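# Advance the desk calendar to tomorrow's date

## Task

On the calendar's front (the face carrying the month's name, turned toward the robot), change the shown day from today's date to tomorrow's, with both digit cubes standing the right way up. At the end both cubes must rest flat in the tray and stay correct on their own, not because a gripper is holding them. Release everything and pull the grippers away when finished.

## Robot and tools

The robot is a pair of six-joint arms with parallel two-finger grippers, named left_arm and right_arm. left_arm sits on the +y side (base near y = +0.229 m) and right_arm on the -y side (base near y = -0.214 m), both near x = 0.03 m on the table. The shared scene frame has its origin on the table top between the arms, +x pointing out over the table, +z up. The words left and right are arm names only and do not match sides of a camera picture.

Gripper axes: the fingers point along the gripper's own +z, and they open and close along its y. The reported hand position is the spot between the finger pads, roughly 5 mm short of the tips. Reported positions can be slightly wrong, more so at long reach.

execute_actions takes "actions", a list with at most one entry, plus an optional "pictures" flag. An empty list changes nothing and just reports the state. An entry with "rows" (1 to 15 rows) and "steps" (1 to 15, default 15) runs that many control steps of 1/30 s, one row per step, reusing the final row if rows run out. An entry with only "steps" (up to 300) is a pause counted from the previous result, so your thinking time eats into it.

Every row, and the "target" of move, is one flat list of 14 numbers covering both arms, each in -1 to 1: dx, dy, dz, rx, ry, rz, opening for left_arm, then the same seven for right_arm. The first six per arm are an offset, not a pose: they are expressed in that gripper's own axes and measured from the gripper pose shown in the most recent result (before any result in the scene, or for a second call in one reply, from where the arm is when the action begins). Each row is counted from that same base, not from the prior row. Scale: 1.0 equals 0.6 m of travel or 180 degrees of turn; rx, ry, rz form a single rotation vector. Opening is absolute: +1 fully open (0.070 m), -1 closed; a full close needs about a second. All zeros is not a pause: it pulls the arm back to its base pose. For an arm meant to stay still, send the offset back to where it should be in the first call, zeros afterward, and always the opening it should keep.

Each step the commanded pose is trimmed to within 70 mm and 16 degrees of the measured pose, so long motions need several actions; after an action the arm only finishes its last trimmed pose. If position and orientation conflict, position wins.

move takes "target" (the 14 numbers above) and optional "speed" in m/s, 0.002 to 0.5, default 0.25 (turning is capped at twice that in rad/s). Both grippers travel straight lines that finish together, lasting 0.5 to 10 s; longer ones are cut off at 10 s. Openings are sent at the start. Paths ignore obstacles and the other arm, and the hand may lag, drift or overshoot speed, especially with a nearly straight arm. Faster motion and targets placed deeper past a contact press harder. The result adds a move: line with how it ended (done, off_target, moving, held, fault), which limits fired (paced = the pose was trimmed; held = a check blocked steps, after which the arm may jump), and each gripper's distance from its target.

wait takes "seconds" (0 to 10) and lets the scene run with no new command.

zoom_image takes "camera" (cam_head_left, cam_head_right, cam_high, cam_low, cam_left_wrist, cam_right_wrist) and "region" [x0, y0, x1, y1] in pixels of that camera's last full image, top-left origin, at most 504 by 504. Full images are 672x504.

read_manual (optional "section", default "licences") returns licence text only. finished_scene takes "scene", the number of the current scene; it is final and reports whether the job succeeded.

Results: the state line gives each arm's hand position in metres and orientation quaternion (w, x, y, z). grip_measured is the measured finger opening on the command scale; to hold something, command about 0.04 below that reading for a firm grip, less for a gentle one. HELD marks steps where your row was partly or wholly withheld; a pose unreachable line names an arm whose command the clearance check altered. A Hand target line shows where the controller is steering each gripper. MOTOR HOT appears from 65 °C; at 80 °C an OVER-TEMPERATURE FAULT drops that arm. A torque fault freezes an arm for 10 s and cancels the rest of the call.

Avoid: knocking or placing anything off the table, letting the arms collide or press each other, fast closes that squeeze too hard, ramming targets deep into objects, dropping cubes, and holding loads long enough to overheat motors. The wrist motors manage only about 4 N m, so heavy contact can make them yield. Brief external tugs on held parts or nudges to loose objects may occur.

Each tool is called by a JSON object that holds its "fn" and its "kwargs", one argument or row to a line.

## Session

{"fn": "execute_actions", "kwargs": {
  "actions": []
}}

Scene clock: 0.00 s of 7600.00 s.
left_arm: end_effector_position=(+0.0959, +0.4735, +0.2632) grip_measured=+1.00 end_effector_quat_wxyz=(-0.382, +0.901, -0.197, +0.062) | right_arm: end_effector_position=(+0.1602, -0.4560, +0.3405) grip_measured=+1.00 end_effector_quat_wxyz=(+0.652, +0.696, +0.236, +0.189)
Joint positions: left_arm=[ 1.633  0.887 -0.922 -0.255  0.936 -1.158  0.07 ] | right_arm=[-1.381  0.705 -0.62   1.42   0.576  0.083  0.07 ]
Motor temperatures (°C, as the motors report them): left_arm=[26 27 22 24 27 27] | right_arm=[24 26 23 27 26 24]
Hand target (left_arm): +0.096, +0.473, +0.263; -0.382, +0.901, -0.197, +0.062
Hand target (right_arm): +0.160, -0.456, +0.340; +0.652, +0.696, +0.236, +0.189
camera_calibration (this result's frames):
cam_left_wrist: T_world_to_cam=[[0.308435, 0.622711, 0.719096, -0.514539], [0.597892, -0.714872, 0.362605, 0.184546], [0.73986, 0.318102, -0.592805, 0.0534475], [0, 0, 0, 1]] pos_world=[0.00881943, 0.435334, 0.33477]
cam_right_wrist: T_world_to_cam=[[-0.0726523, 0.0609865, -0.995491, 0.375553], [0.327908, 0.944101, 0.033907, 0.364018], [0.941912, -0.323966, -0.0885891, -0.145585], [0, 0, 0, 1]] pos_world=[0.045048, -0.413738, 0.34862]

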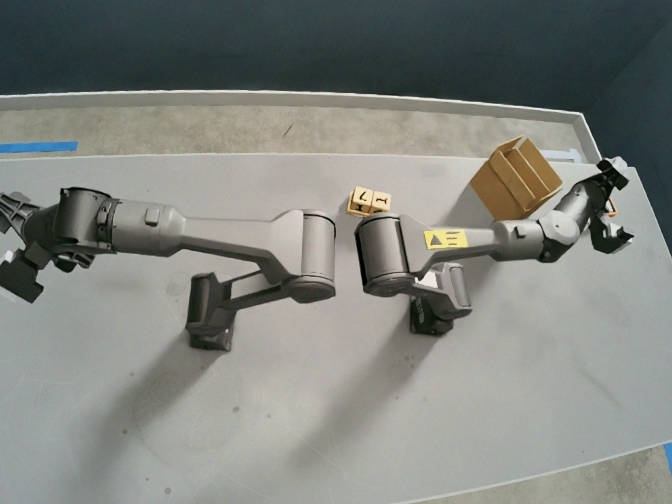

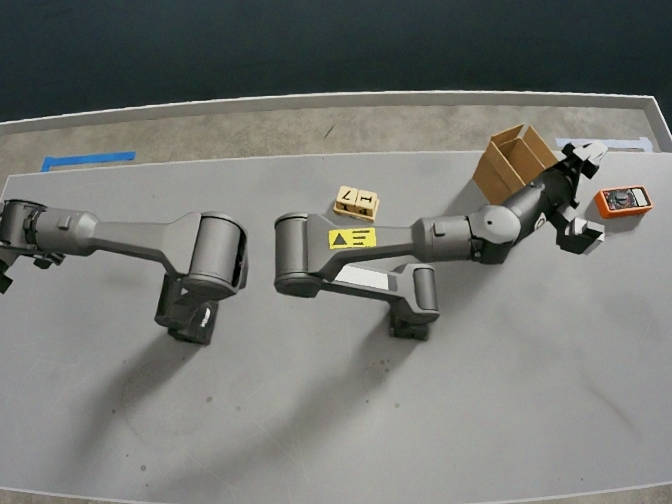

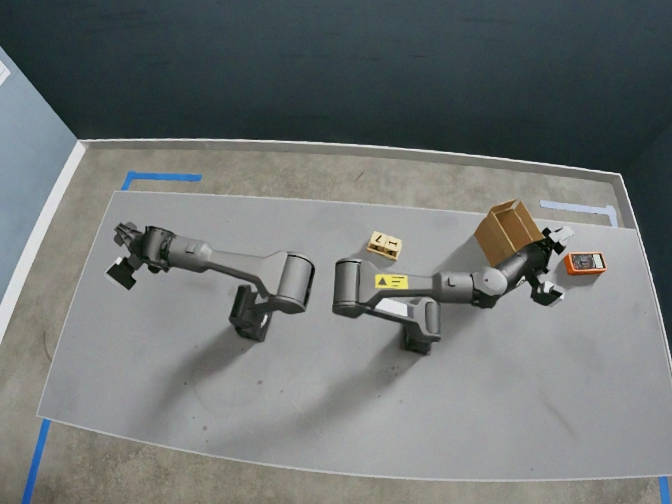

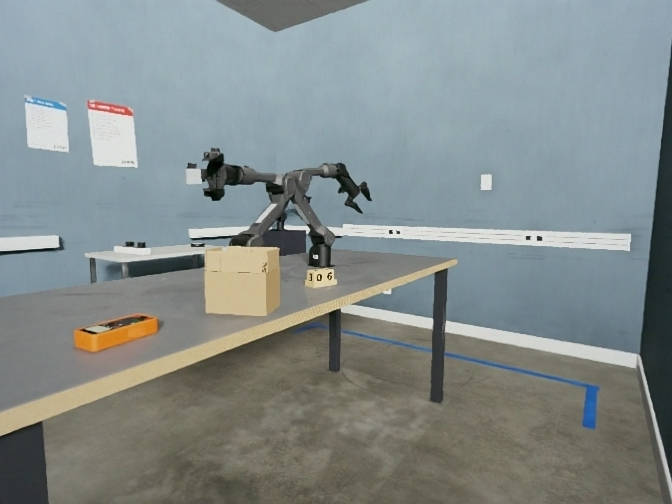

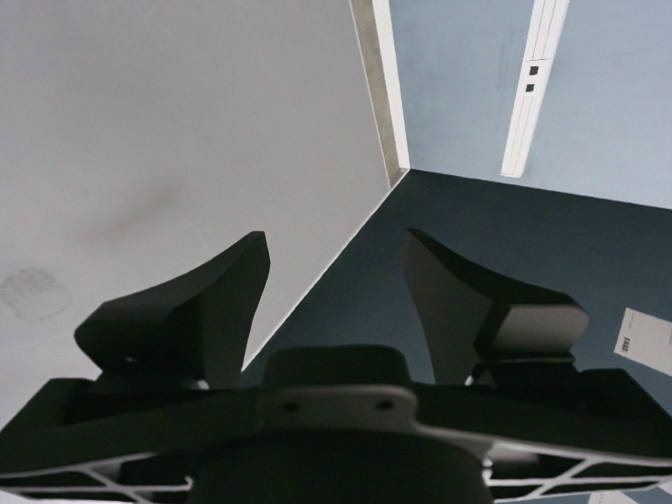

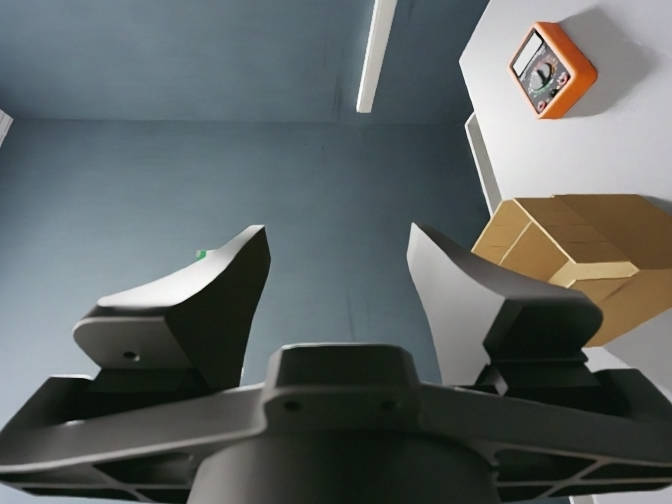

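{"fn": "zoom_image", "kwargs": {
  "camera": "cam_head_right",
  "region": [320,175,400,235]
}}

{"fn": "zoom_image", "kwargs": {
  "camera": "cam_low",
  "region": [290,255,350,300]
}}

Region (320, 175, 400, 235) of cam_head_right's 672x504 image, scaled by 6.300, with more detail than that image has; it fills the top 378 rows of this view, and the rest is white.

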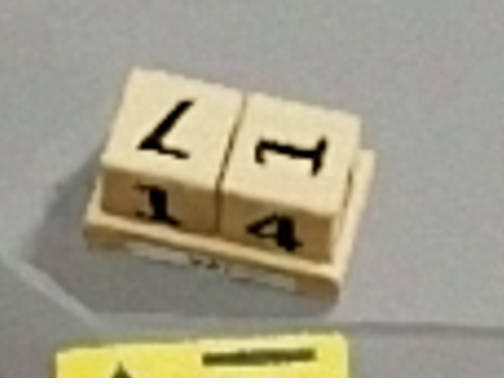

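Region (290, 255, 350, 300) of cam_low's 672x504 image, scaled by 8.400, with more detail than that image has; it fills the top 378 rows of this view, and the rest is white.

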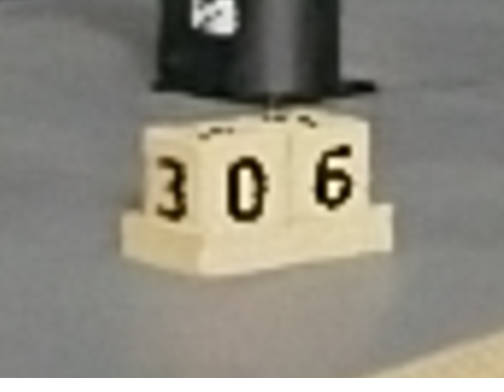

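{"fn": "move", "kwargs": {
  "target": [-0.1,-0.158,0.166,0,0,0,1,0.385,-0.098,0.018,0.023,0.32,-0.533,1],
  "speed": 0.35
}}

Scene clock: 10.43 s of 7600.00 s.
left_arm: end_effector_position=(+0.0963, +0.6241, +0.2645) grip_measured=+1.00 end_effector_quat_wxyz=(-0.382, +0.901, -0.197, +0.062) | right_arm: end_effector_position=(+0.3527, -0.3271, +0.2708) grip_measured=+1.00 end_effector_quat_wxyz=(+0.382, +0.161, +0.908, -0.064)
Joint positions: left_arm=[ 1.685  1.422 -1.295 -0.342  0.795 -1.03   0.07 ] | right_arm=[-0.184  1.195 -1.125 -0.006  0.793  0.019  0.07 ]
Motor temperatures (°C, as the motors report them): left_arm=[26 27 23 24 28 27] | right_arm=[24 26 23 27 26 24]
Hand target (left_arm): +0.096, +0.624, +0.265; -0.382, +0.901, -0.197, +0.063
Hand target (right_arm): +0.353, -0.327, +0.271; +0.382, +0.161, +0.908, -0.064
Off the commanded pose (left_arm): 0.001 m, 0 deg.
Off the commanded pose (right_arm): 0.004 m, 1 deg.
After step 90, 4.23 s passed at rest.
move: off_target (right_arm)
camera_calibration (this result's frames):
cam_left_wrist: T_world_to_cam=[[0.30735, 0.622225, 0.71998, -0.609228], [0.597856, -0.714898, 0.362616, 0.29151], [0.740341, 0.318994, -0.591725, 0.00516286], [0, 0, 0, 1]] pos_world=[0.00914321, 0.58583, 0.335981]
cam_right_wrist: T_world_to_cam=[[-0.361779, -0.932179, -0.0125955, -0.176736], [-0.918327, 0.358665, -0.167437, 0.484116], [0.160598, -0.0490082, -0.985802, 0.317133], [0, 0, 0, 1]] pos_world=[0.329706, -0.322843, 0.391463]

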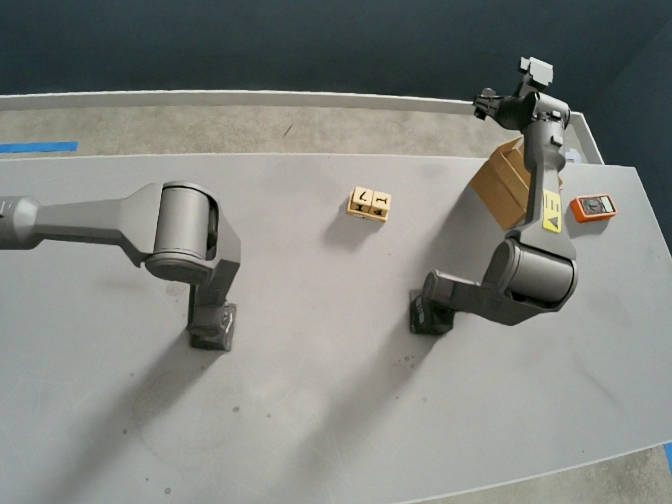

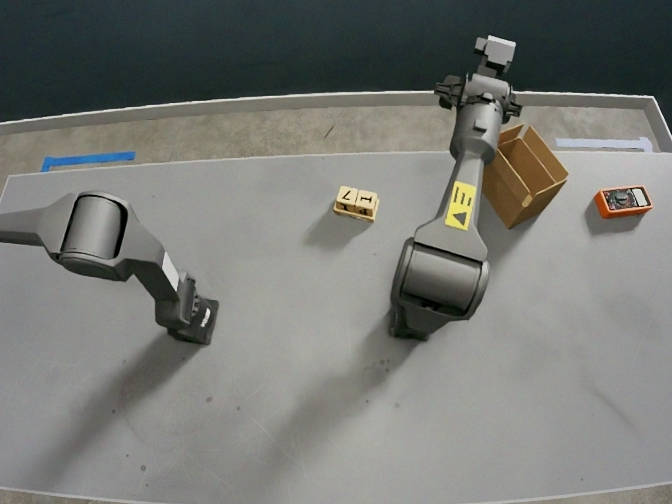

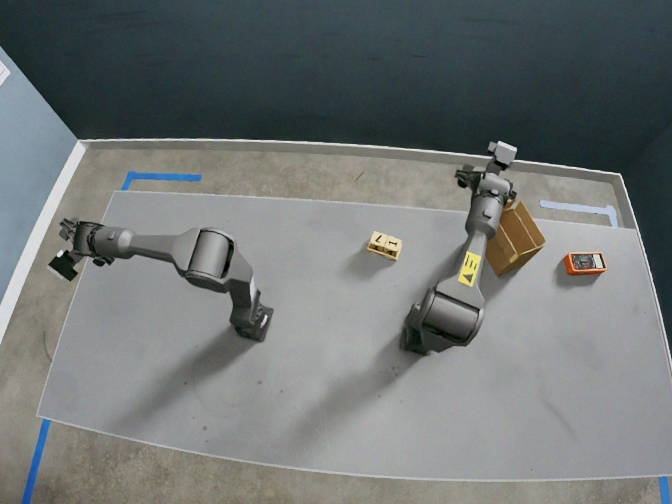

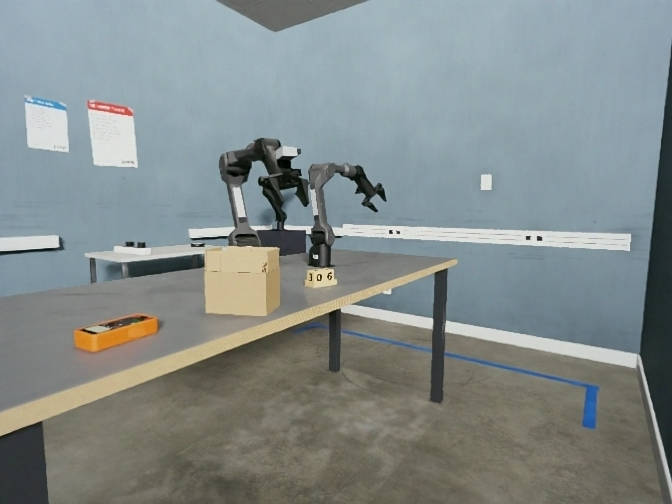

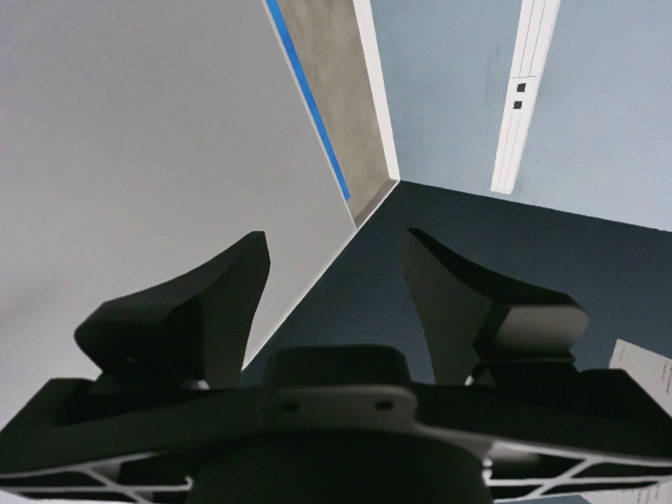

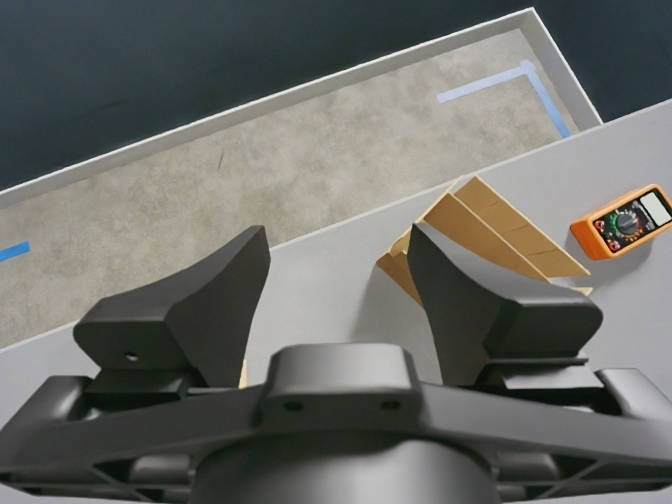

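{"fn": "move", "kwargs": {
  "target": [0,0,0,0,0,0,1,0.374,0.288,0.047,-0.21,0.192,-0.503,1],
  "speed": 0.35
}}

Scene clock: 15.97 s of 7600.00 s.
left_arm: end_effector_position=(+0.0963, +0.6241, +0.2645) grip_measured=+1.00 end_effector_quat_wxyz=(-0.382, +0.901, -0.197, +0.062) | right_arm: end_effector_position=(+0.2800, -0.1144, +0.0897) grip_measured=+1.00 end_effector_quat_wxyz=(-0.000, -0.616, +0.788, +0.004)
Joint positions: left_arm=[ 1.685  1.422 -1.295 -0.342  0.795 -1.03   0.07 ] | right_arm=[ 0.525  1.561 -1.002  0.008  1.102 -0.956  0.07 ]
Motor temperatures (°C, as the motors report them): left_arm=[26 27 23 24 28 27] | right_arm=[24 26 23 27 26 24]
Hand target (left_arm): +0.096, +0.624, +0.265; -0.382, +0.901, -0.197, +0.062
Hand target (right_arm): +0.280, -0.115, +0.090; +0.001, -0.616, +0.788, +0.004
Off the commanded pose (left_arm): 0.000 m, 0 deg.
Off the commanded pose (right_arm): 0.005 m, 0 deg.
move: off_target (right_arm)
camera_calibration (this result's frames):
cam_left_wrist: T_world_to_cam=[[0.307351, 0.62223, 0.719976, -0.609228], [0.597855, -0.714895, 0.362621, 0.291508], [0.740341, 0.31899, -0.591727, 0.00516529], [0, 0, 0, 1]] pos_world=[0.00914326, 0.58583, 0.335979]
cam_right_wrist: T_world_to_cam=[[0.965555, -0.26014, 0.00556181, -0.303401], [-0.21452, -0.783768, 0.582829, -0.0842876], [-0.147258, -0.563946, -0.812576, 0.172528], [0, 0, 0, 1]] pos_world=[0.300275, -0.0476918, 0.191005]

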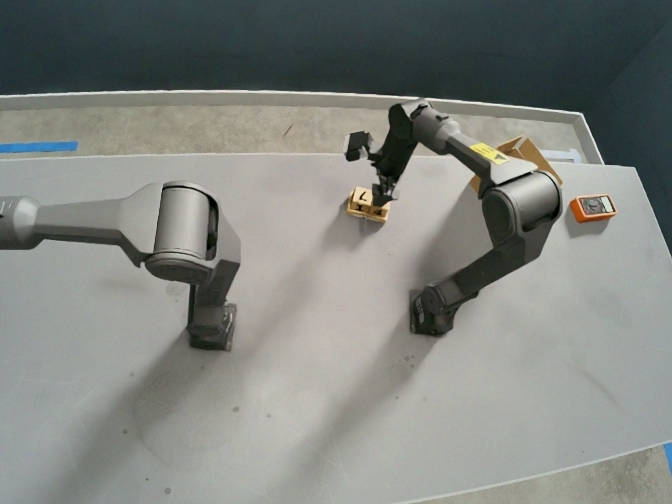

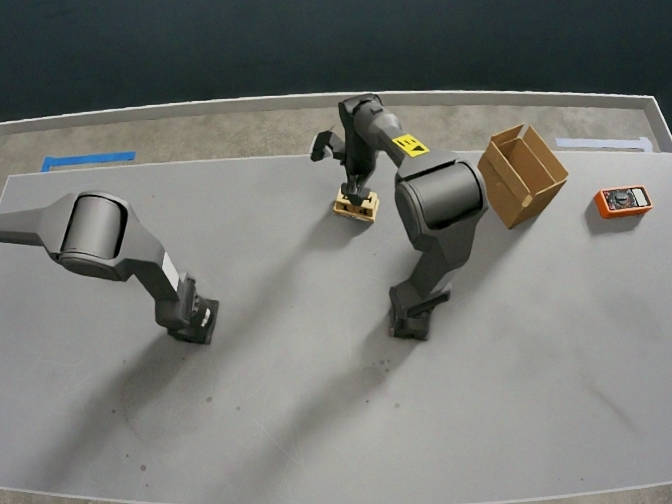

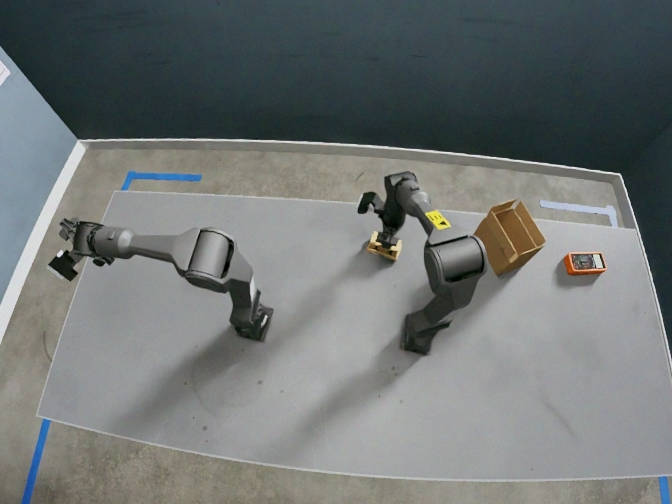

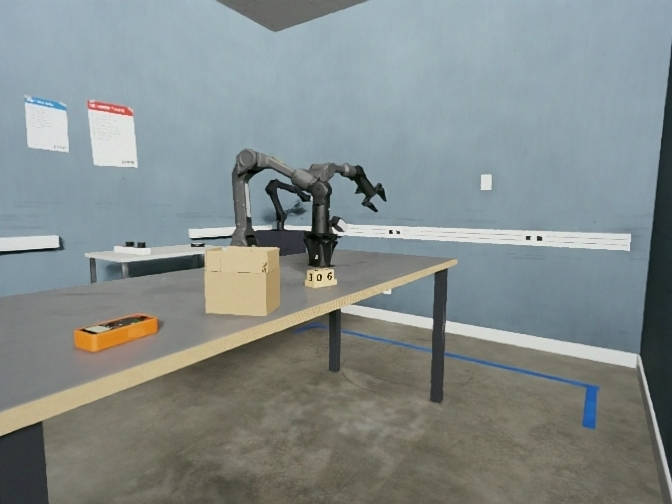

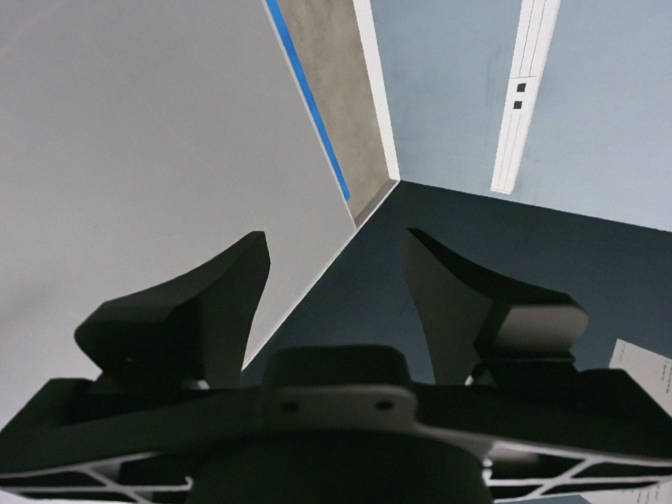

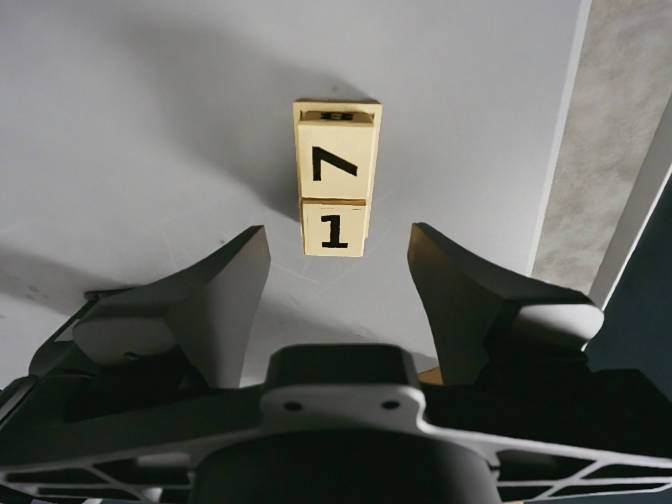

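{"fn": "move", "kwargs": {
  "target": [0,0,0,0,0,0,1,0.03,0.005,0.097,0,0,0.008,1],
  "speed": 0.1
}}

{"fn": "move", "kwargs": {
  "target": [0,0,0,0,0,0,1,0,0,0,0,0,0,0.06]
}}

{"fn": "move", "kwargs": {
  "target": [0,0,0,0,0,0,1,0,0,-0.1,0,0,0,0.06],
  "speed": 0.08
}}

Scene clock: 18.83 s of 7600.00 s.
left_arm: end_effector_position=(+0.0963, +0.6241, +0.2645) grip_measured=+1.00 end_effector_quat_wxyz=(-0.382, +0.901, -0.197, +0.062) | right_arm: end_effector_position=(+0.2715, -0.1316, +0.0307) grip_measured=+1.00 end_effector_quat_wxyz=(-0.002, -0.606, +0.795, +0.004)
Joint positions: left_arm=[ 1.685  1.422 -1.295 -0.342  0.795 -1.03   0.07 ] | right_arm=[ 0.475  1.625 -0.81   0.008  0.849 -0.983  0.07 ]
Motor temperatures (°C, as the motors report them): left_arm=[26 27 23 24 28 27] | right_arm=[24 26 23 27 26 24]
Hand target (left_arm): +0.096, +0.624, +0.265; -0.382, +0.901, -0.197, +0.062
Hand target (right_arm): +0.272, -0.131, +0.031; -0.001, -0.606, +0.795, +0.004
Off the commanded pose (left_arm): 0.000 m, 0 deg.
Off the commanded pose (right_arm): 0.001 m, 0 deg.
move: done
camera_calibration (this result's frames):
cam_left_wrist: T_world_to_cam=[[0.30735, 0.622223, 0.719982, -0.609229], [0.597856, -0.714898, 0.362613, 0.291512], [0.74034, 0.318997, -0.591724, 0.00516128], [0, 0, 0, 1]] pos_world=[0.00914316, 0.585831, 0.335982]
cam_right_wrist: T_world_to_cam=[[0.958847, -0.283897, 0.0038881, -0.300627], [-0.23245, -0.777077, 0.584909, -0.0595148], [-0.163033, -0.561742, -0.811089, 0.118142], [0, 0, 0, 1]] pos_world=[0.293682, -0.0652291, 0.131804]

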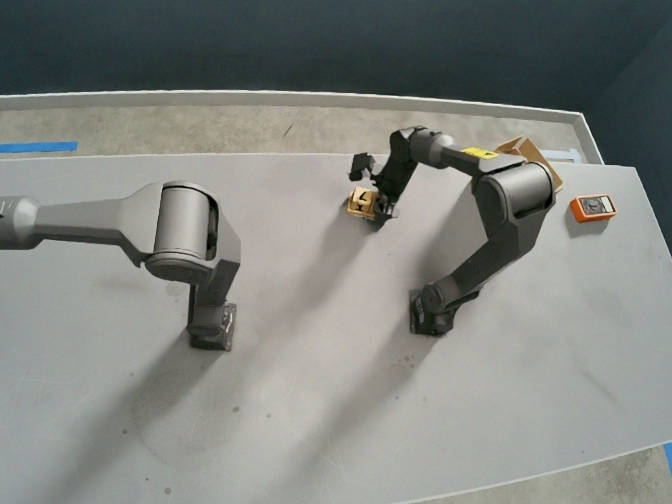

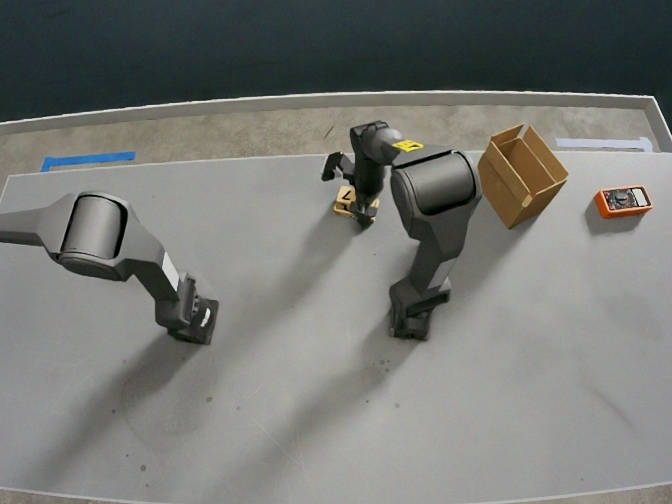

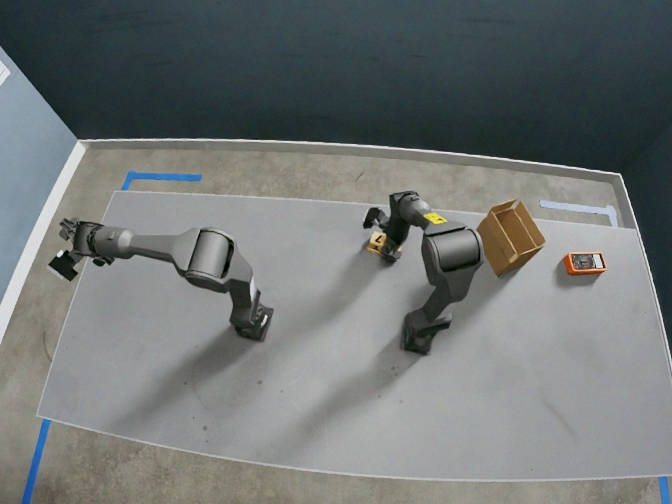

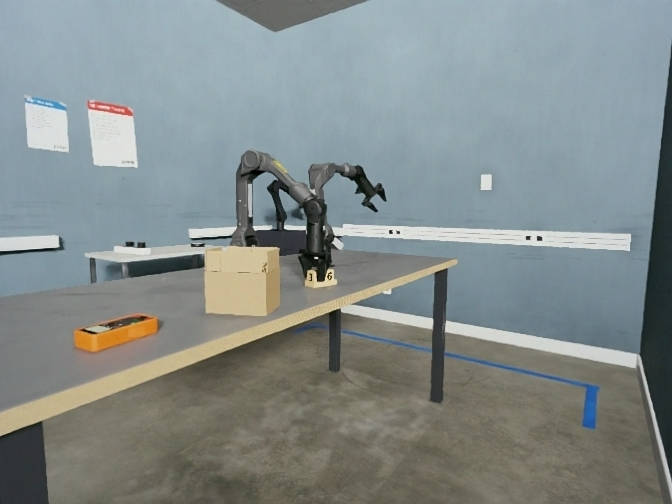

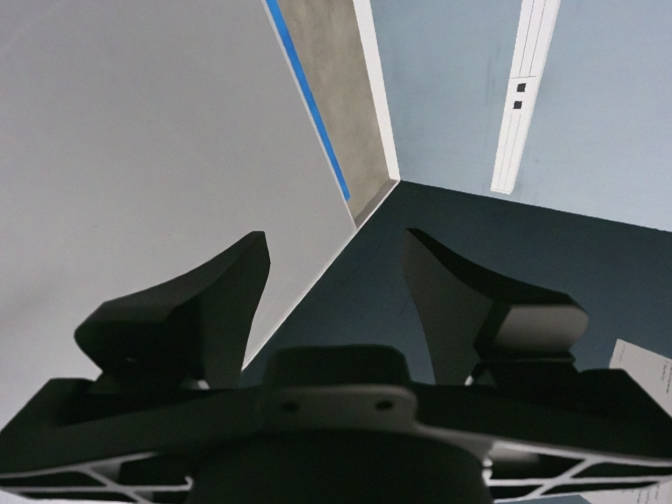

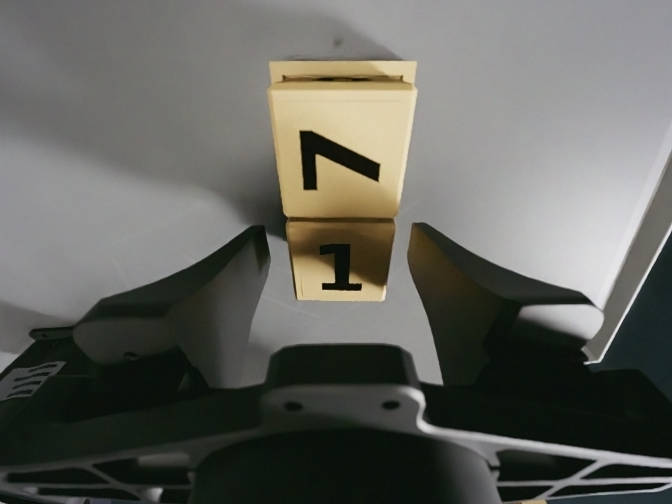

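Scene clock: 19.50 s of 7600.00 s.
left_arm: end_effector_position=(+0.0963, +0.6241, +0.2645) grip_measured=+1.00 end_effector_quat_wxyz=(-0.382, +0.901, -0.197, +0.062) | right_arm: end_effector_position=(+0.2715, -0.1316, +0.0307) grip_measured=+0.16 end_effector_quat_wxyz=(-0.002, -0.606, +0.795, +0.004)
Joint positions: left_arm=[ 1.685  1.422 -1.295 -0.342  0.795 -1.03   0.07 ] | right_arm=[ 0.475  1.626 -0.811  0.008  0.849 -0.983  0.041]
Motor temperatures (°C, as the motors report them): left_arm=[26 27 23 24 28 27] | right_arm=[24 26 23 27 26 24]
Hand target (left_arm): +0.096, +0.624, +0.265; -0.382, +0.901, -0.197, +0.062
Hand target (right_arm): +0.271, -0.132, +0.031; -0.002, -0.606, +0.795, +0.004
Off the commanded pose (left_arm): 0.000 m, 0 deg.
Off the commanded pose (right_arm): 0.000 m, 0 deg.
move: done
camera_calibration (this result's frames):
cam_left_wrist: T_world_to_cam=[[0.30735, 0.622223, 0.719982, -0.609229], [0.597856, -0.714898, 0.362613, 0.291512], [0.74034, 0.318997, -0.591724, 0.00516124], [0, 0, 0, 1]] pos_world=[0.00914312, 0.585831, 0.335982]
cam_right_wrist: T_world_to_cam=[[0.958822, -0.283982, 0.00379588, -0.300643], [-0.232457, -0.777035, 0.584962, -0.0595189], [-0.163169, -0.561756, -0.811052, 0.11816], [0, 0, 0, 1]] pos_world=[0.293707, -0.0652486, 0.131791]

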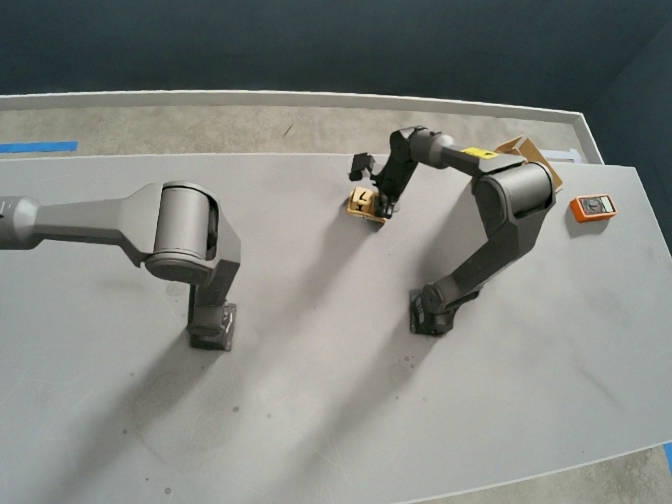

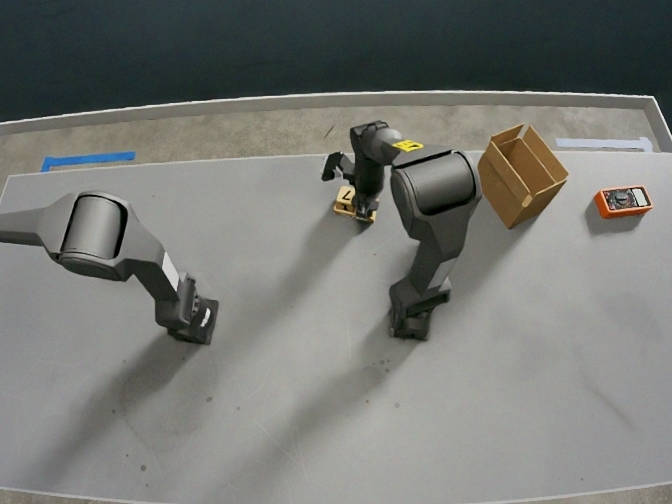

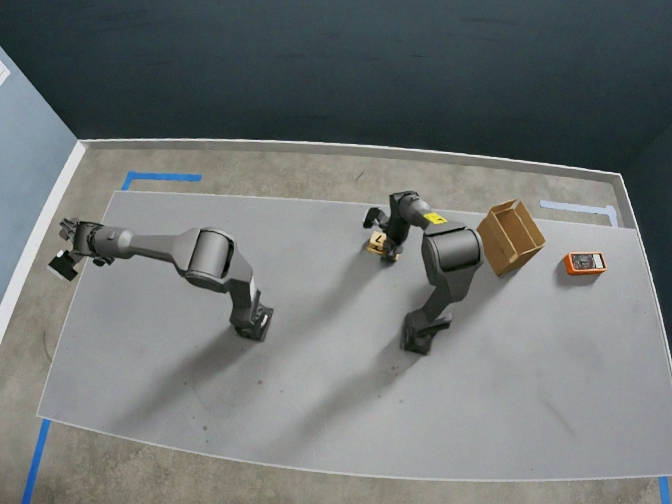

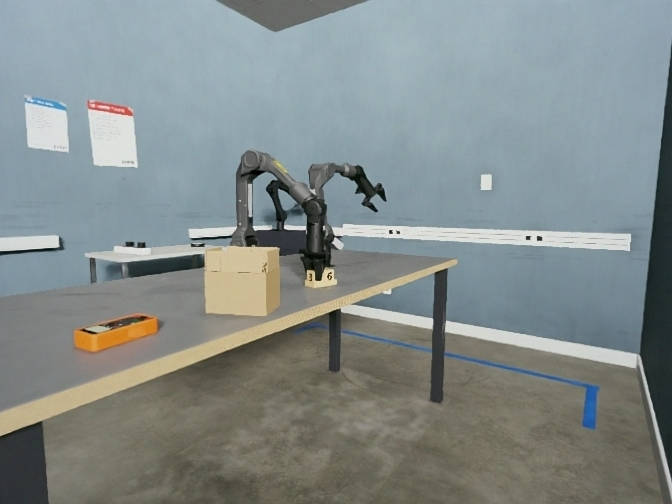

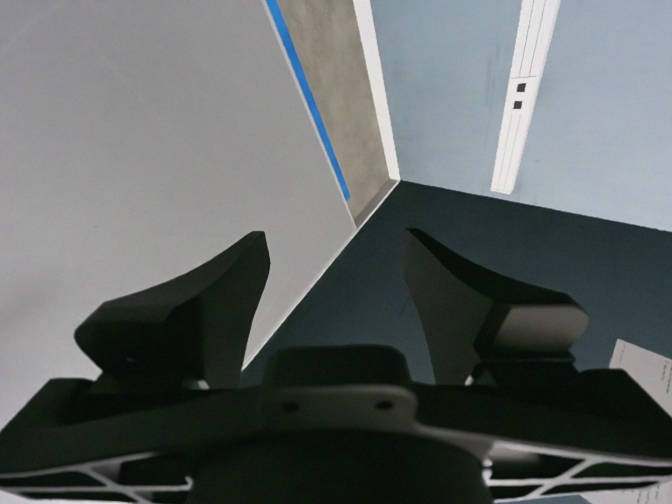

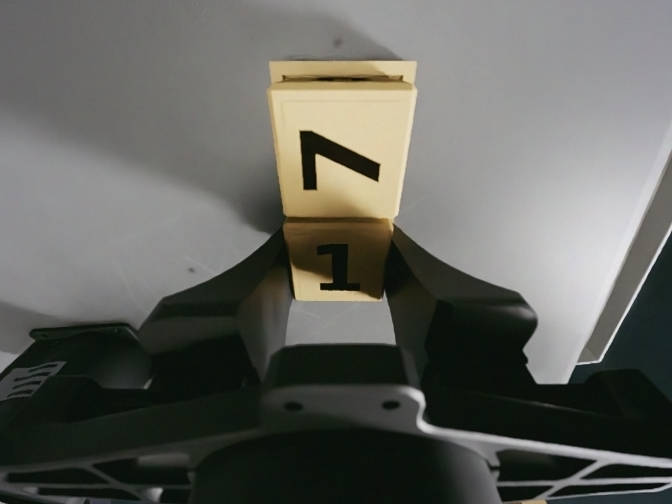

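Scene clock: 20.53 s of 7600.00 s.
left_arm: end_effector_position=(+0.0963, +0.6241, +0.2645) grip_measured=+1.00 end_effector_quat_wxyz=(-0.382, +0.901, -0.197, +0.062) | right_arm: end_effector_position=(+0.2731, -0.1316, +0.0917) grip_measured=+0.16 end_effector_quat_wxyz=(-0.001, -0.606, +0.795, +0.003)
Joint positions: left_arm=[ 1.685  1.422 -1.295 -0.342  0.795 -1.03   0.07 ] | right_arm=[ 0.474  1.516 -0.96   0.007  1.106 -0.982  0.041]
Motor temperatures (°C, as the motors report them): left_arm=[26 27 23 24 28 27] | right_arm=[24 26 24 27 26 25]
Hand target (left_arm): +0.096, +0.624, +0.265; -0.382, +0.901, -0.197, +0.062
Hand target (right_arm): +0.273, -0.132, +0.091; -0.002, -0.606, +0.795, +0.004
Off the commanded pose (left_arm): 0.000 m, 0 deg.
Off the commanded pose (right_arm): 0.002 m, 0 deg.
move: done
camera_calibration (this result's frames):
cam_left_wrist: T_world_to_cam=[[0.30735, 0.622223, 0.719982, -0.609229], [0.597856, -0.714898, 0.362613, 0.291512], [0.74034, 0.318997, -0.591724, 0.00516121], [0, 0, 0, 1]] pos_world=[0.00914315, 0.585831, 0.335982]
cam_right_wrist: T_world_to_cam=[[0.958706, -0.284336, 0.00592958, -0.30258], [-0.23413, -0.777248, 0.584011, -0.094365], [-0.161446, -0.561283, -0.811724, 0.167541], [0, 0, 0, 1]] pos_world=[0.295041, -0.0653414, 0.192901]

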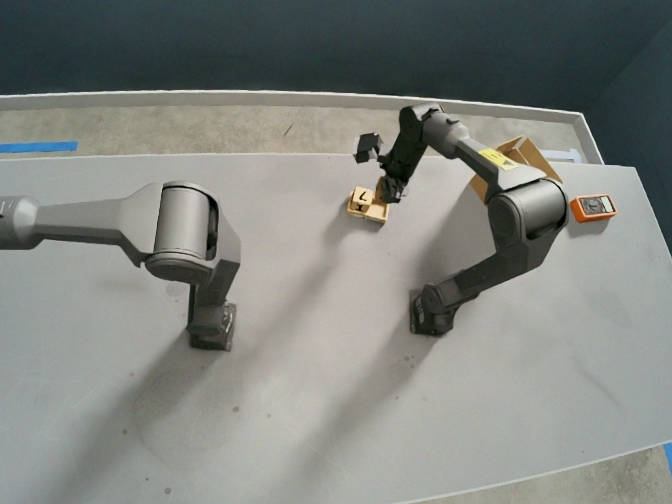

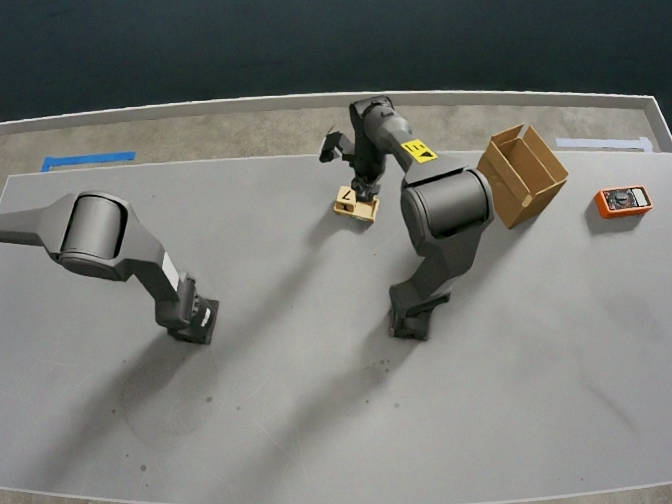

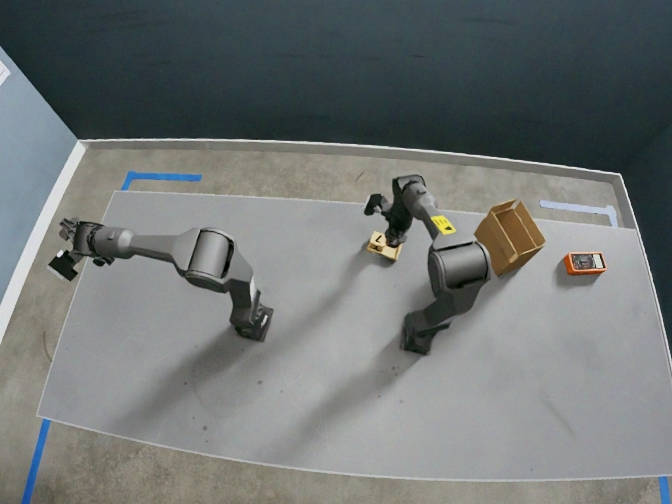

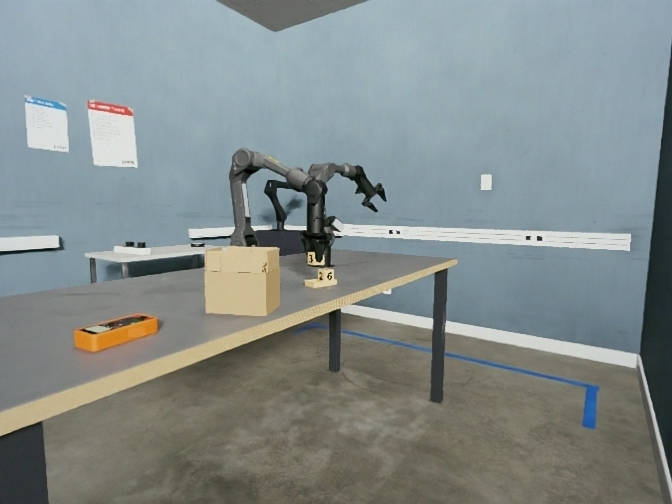

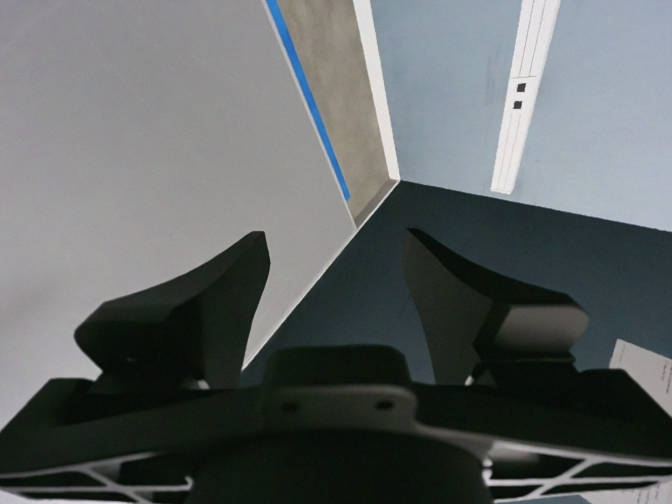

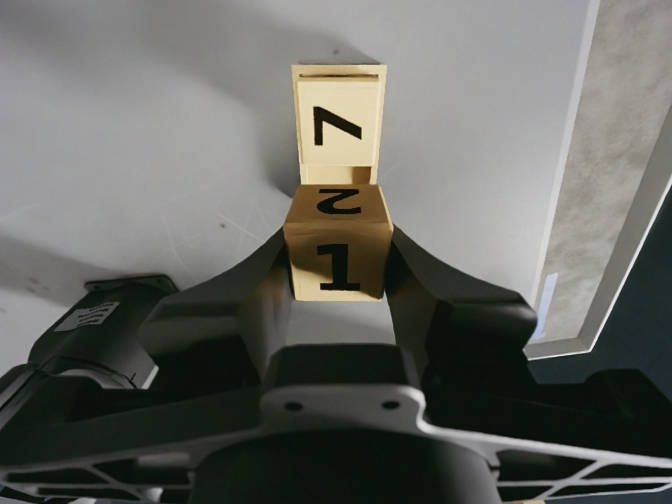

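{"fn": "execute_actions", "kwargs": {
  "actions": []
}}

Scene clock: 27.53 s of 7600.00 s.
left_arm: end_effector_position=(+0.0963, +0.6241, +0.2645) grip_measured=+1.00 end_effector_quat_wxyz=(-0.382, +0.901, -0.197, +0.062) | right_arm: end_effector_position=(+0.2726, -0.1318, +0.0910) grip_measured=+0.16 end_effector_quat_wxyz=(-0.002, -0.606, +0.795, +0.004)
Joint positions: left_arm=[ 1.685  1.422 -1.295 -0.342  0.795 -1.03   0.07 ] | right_arm=[ 0.474  1.517 -0.959  0.007  1.105 -0.982  0.041]
Motor temperatures (°C, as the motors report them): left_arm=[26 27 23 24 29 27] | right_arm=[24 26 23 27 26 25]
Hand target (left_arm): +0.096, +0.624, +0.265; -0.382, +0.901, -0.197, +0.062
Hand target (right_arm): +0.273, -0.132, +0.091; -0.002, -0.606, +0.795, +0.004
Off the commanded pose (left_arm): 0.000 m, 0 deg.
Off the commanded pose (right_arm): 0.001 m, 0 deg.
Steps of this call (steps 1 to 90: nothing new was sent; then 4.00 s passed at rest). Readings (end_effector_position):
1: left_arm (+0.0963, +0.6241, +0.2645) | right_arm (+0.2731, -0.1316, +0.0917)
2: left_arm (+0.0963, +0.6241, +0.2645) | right_arm (+0.2731, -0.1316, +0.0917)
4: left_arm (+0.0963, +0.6241, +0.2645) | right_arm (+0.2729, -0.1317, +0.0916)
8: left_arm (+0.0963, +0.6241, +0.2645) | right_arm (+0.2727, -0.1317, +0.0914)
90: the state above
camera_calibration (this result's frames):
cam_left_wrist: T_world_to_cam=[[0.30735, 0.622223, 0.719982, -0.609229], [0.597856, -0.714898, 0.362613, 0.291512], [0.74034, 0.318997, -0.591724, 0.00516116], [0, 0, 0, 1]] pos_world=[0.00914315, 0.585831, 0.335982]
cam_right_wrist: T_world_to_cam=[[0.958711, -0.284355, 0.00395002, -0.302014], [-0.232808, -0.77679, 0.585147, -0.0945726], [-0.163321, -0.561906, -0.810918, 0.167151], [0, 0, 0, 1]] pos_world=[0.294826, -0.065419, 0.192078]

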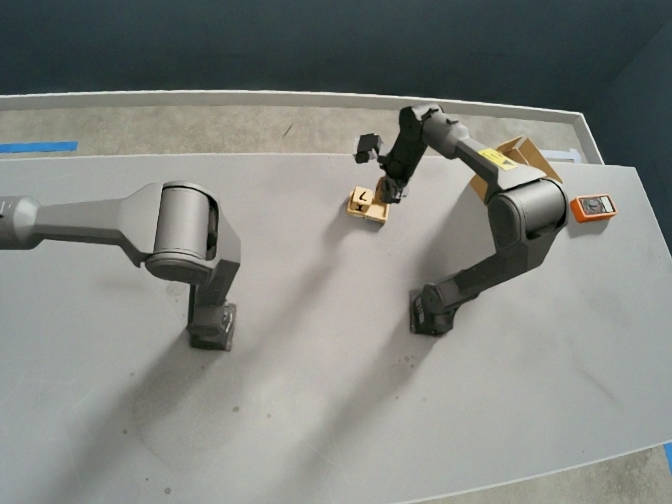

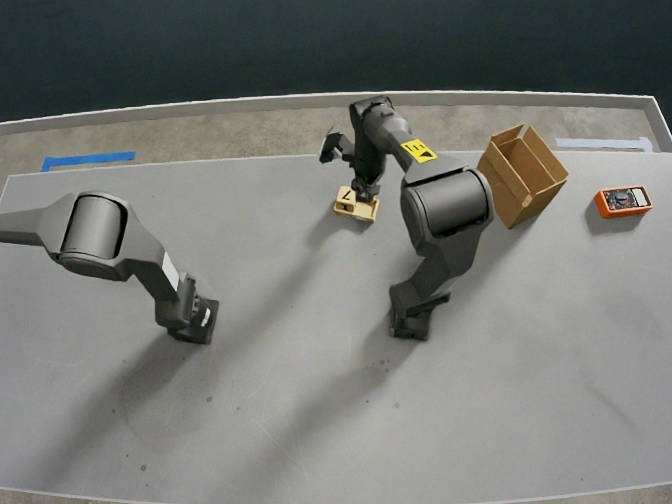

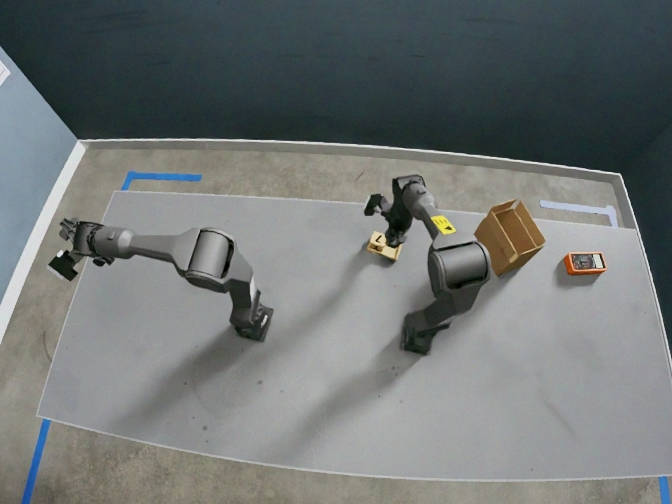

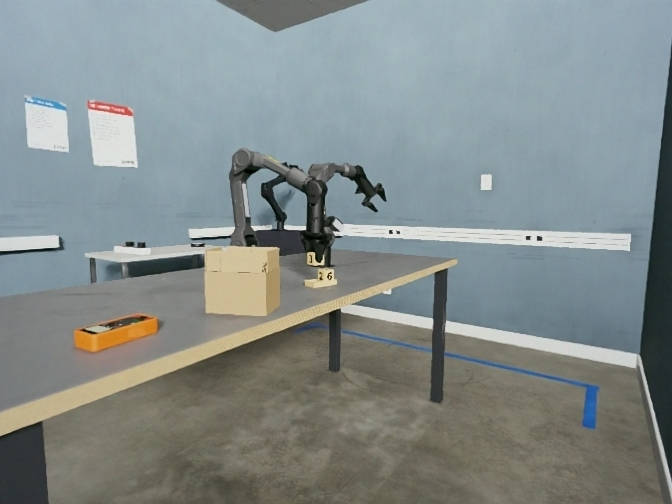

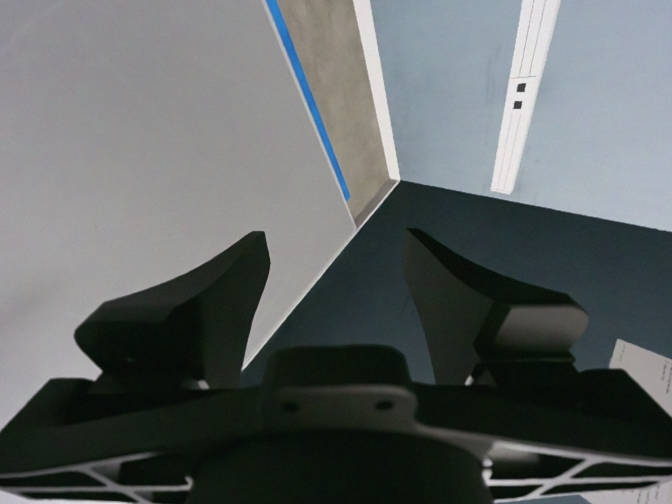

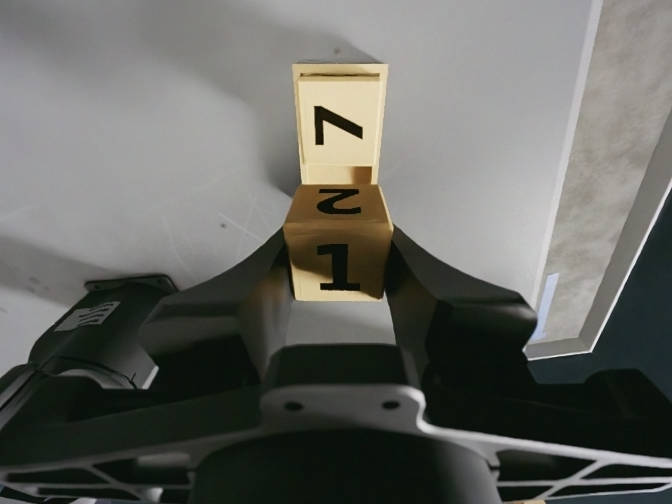

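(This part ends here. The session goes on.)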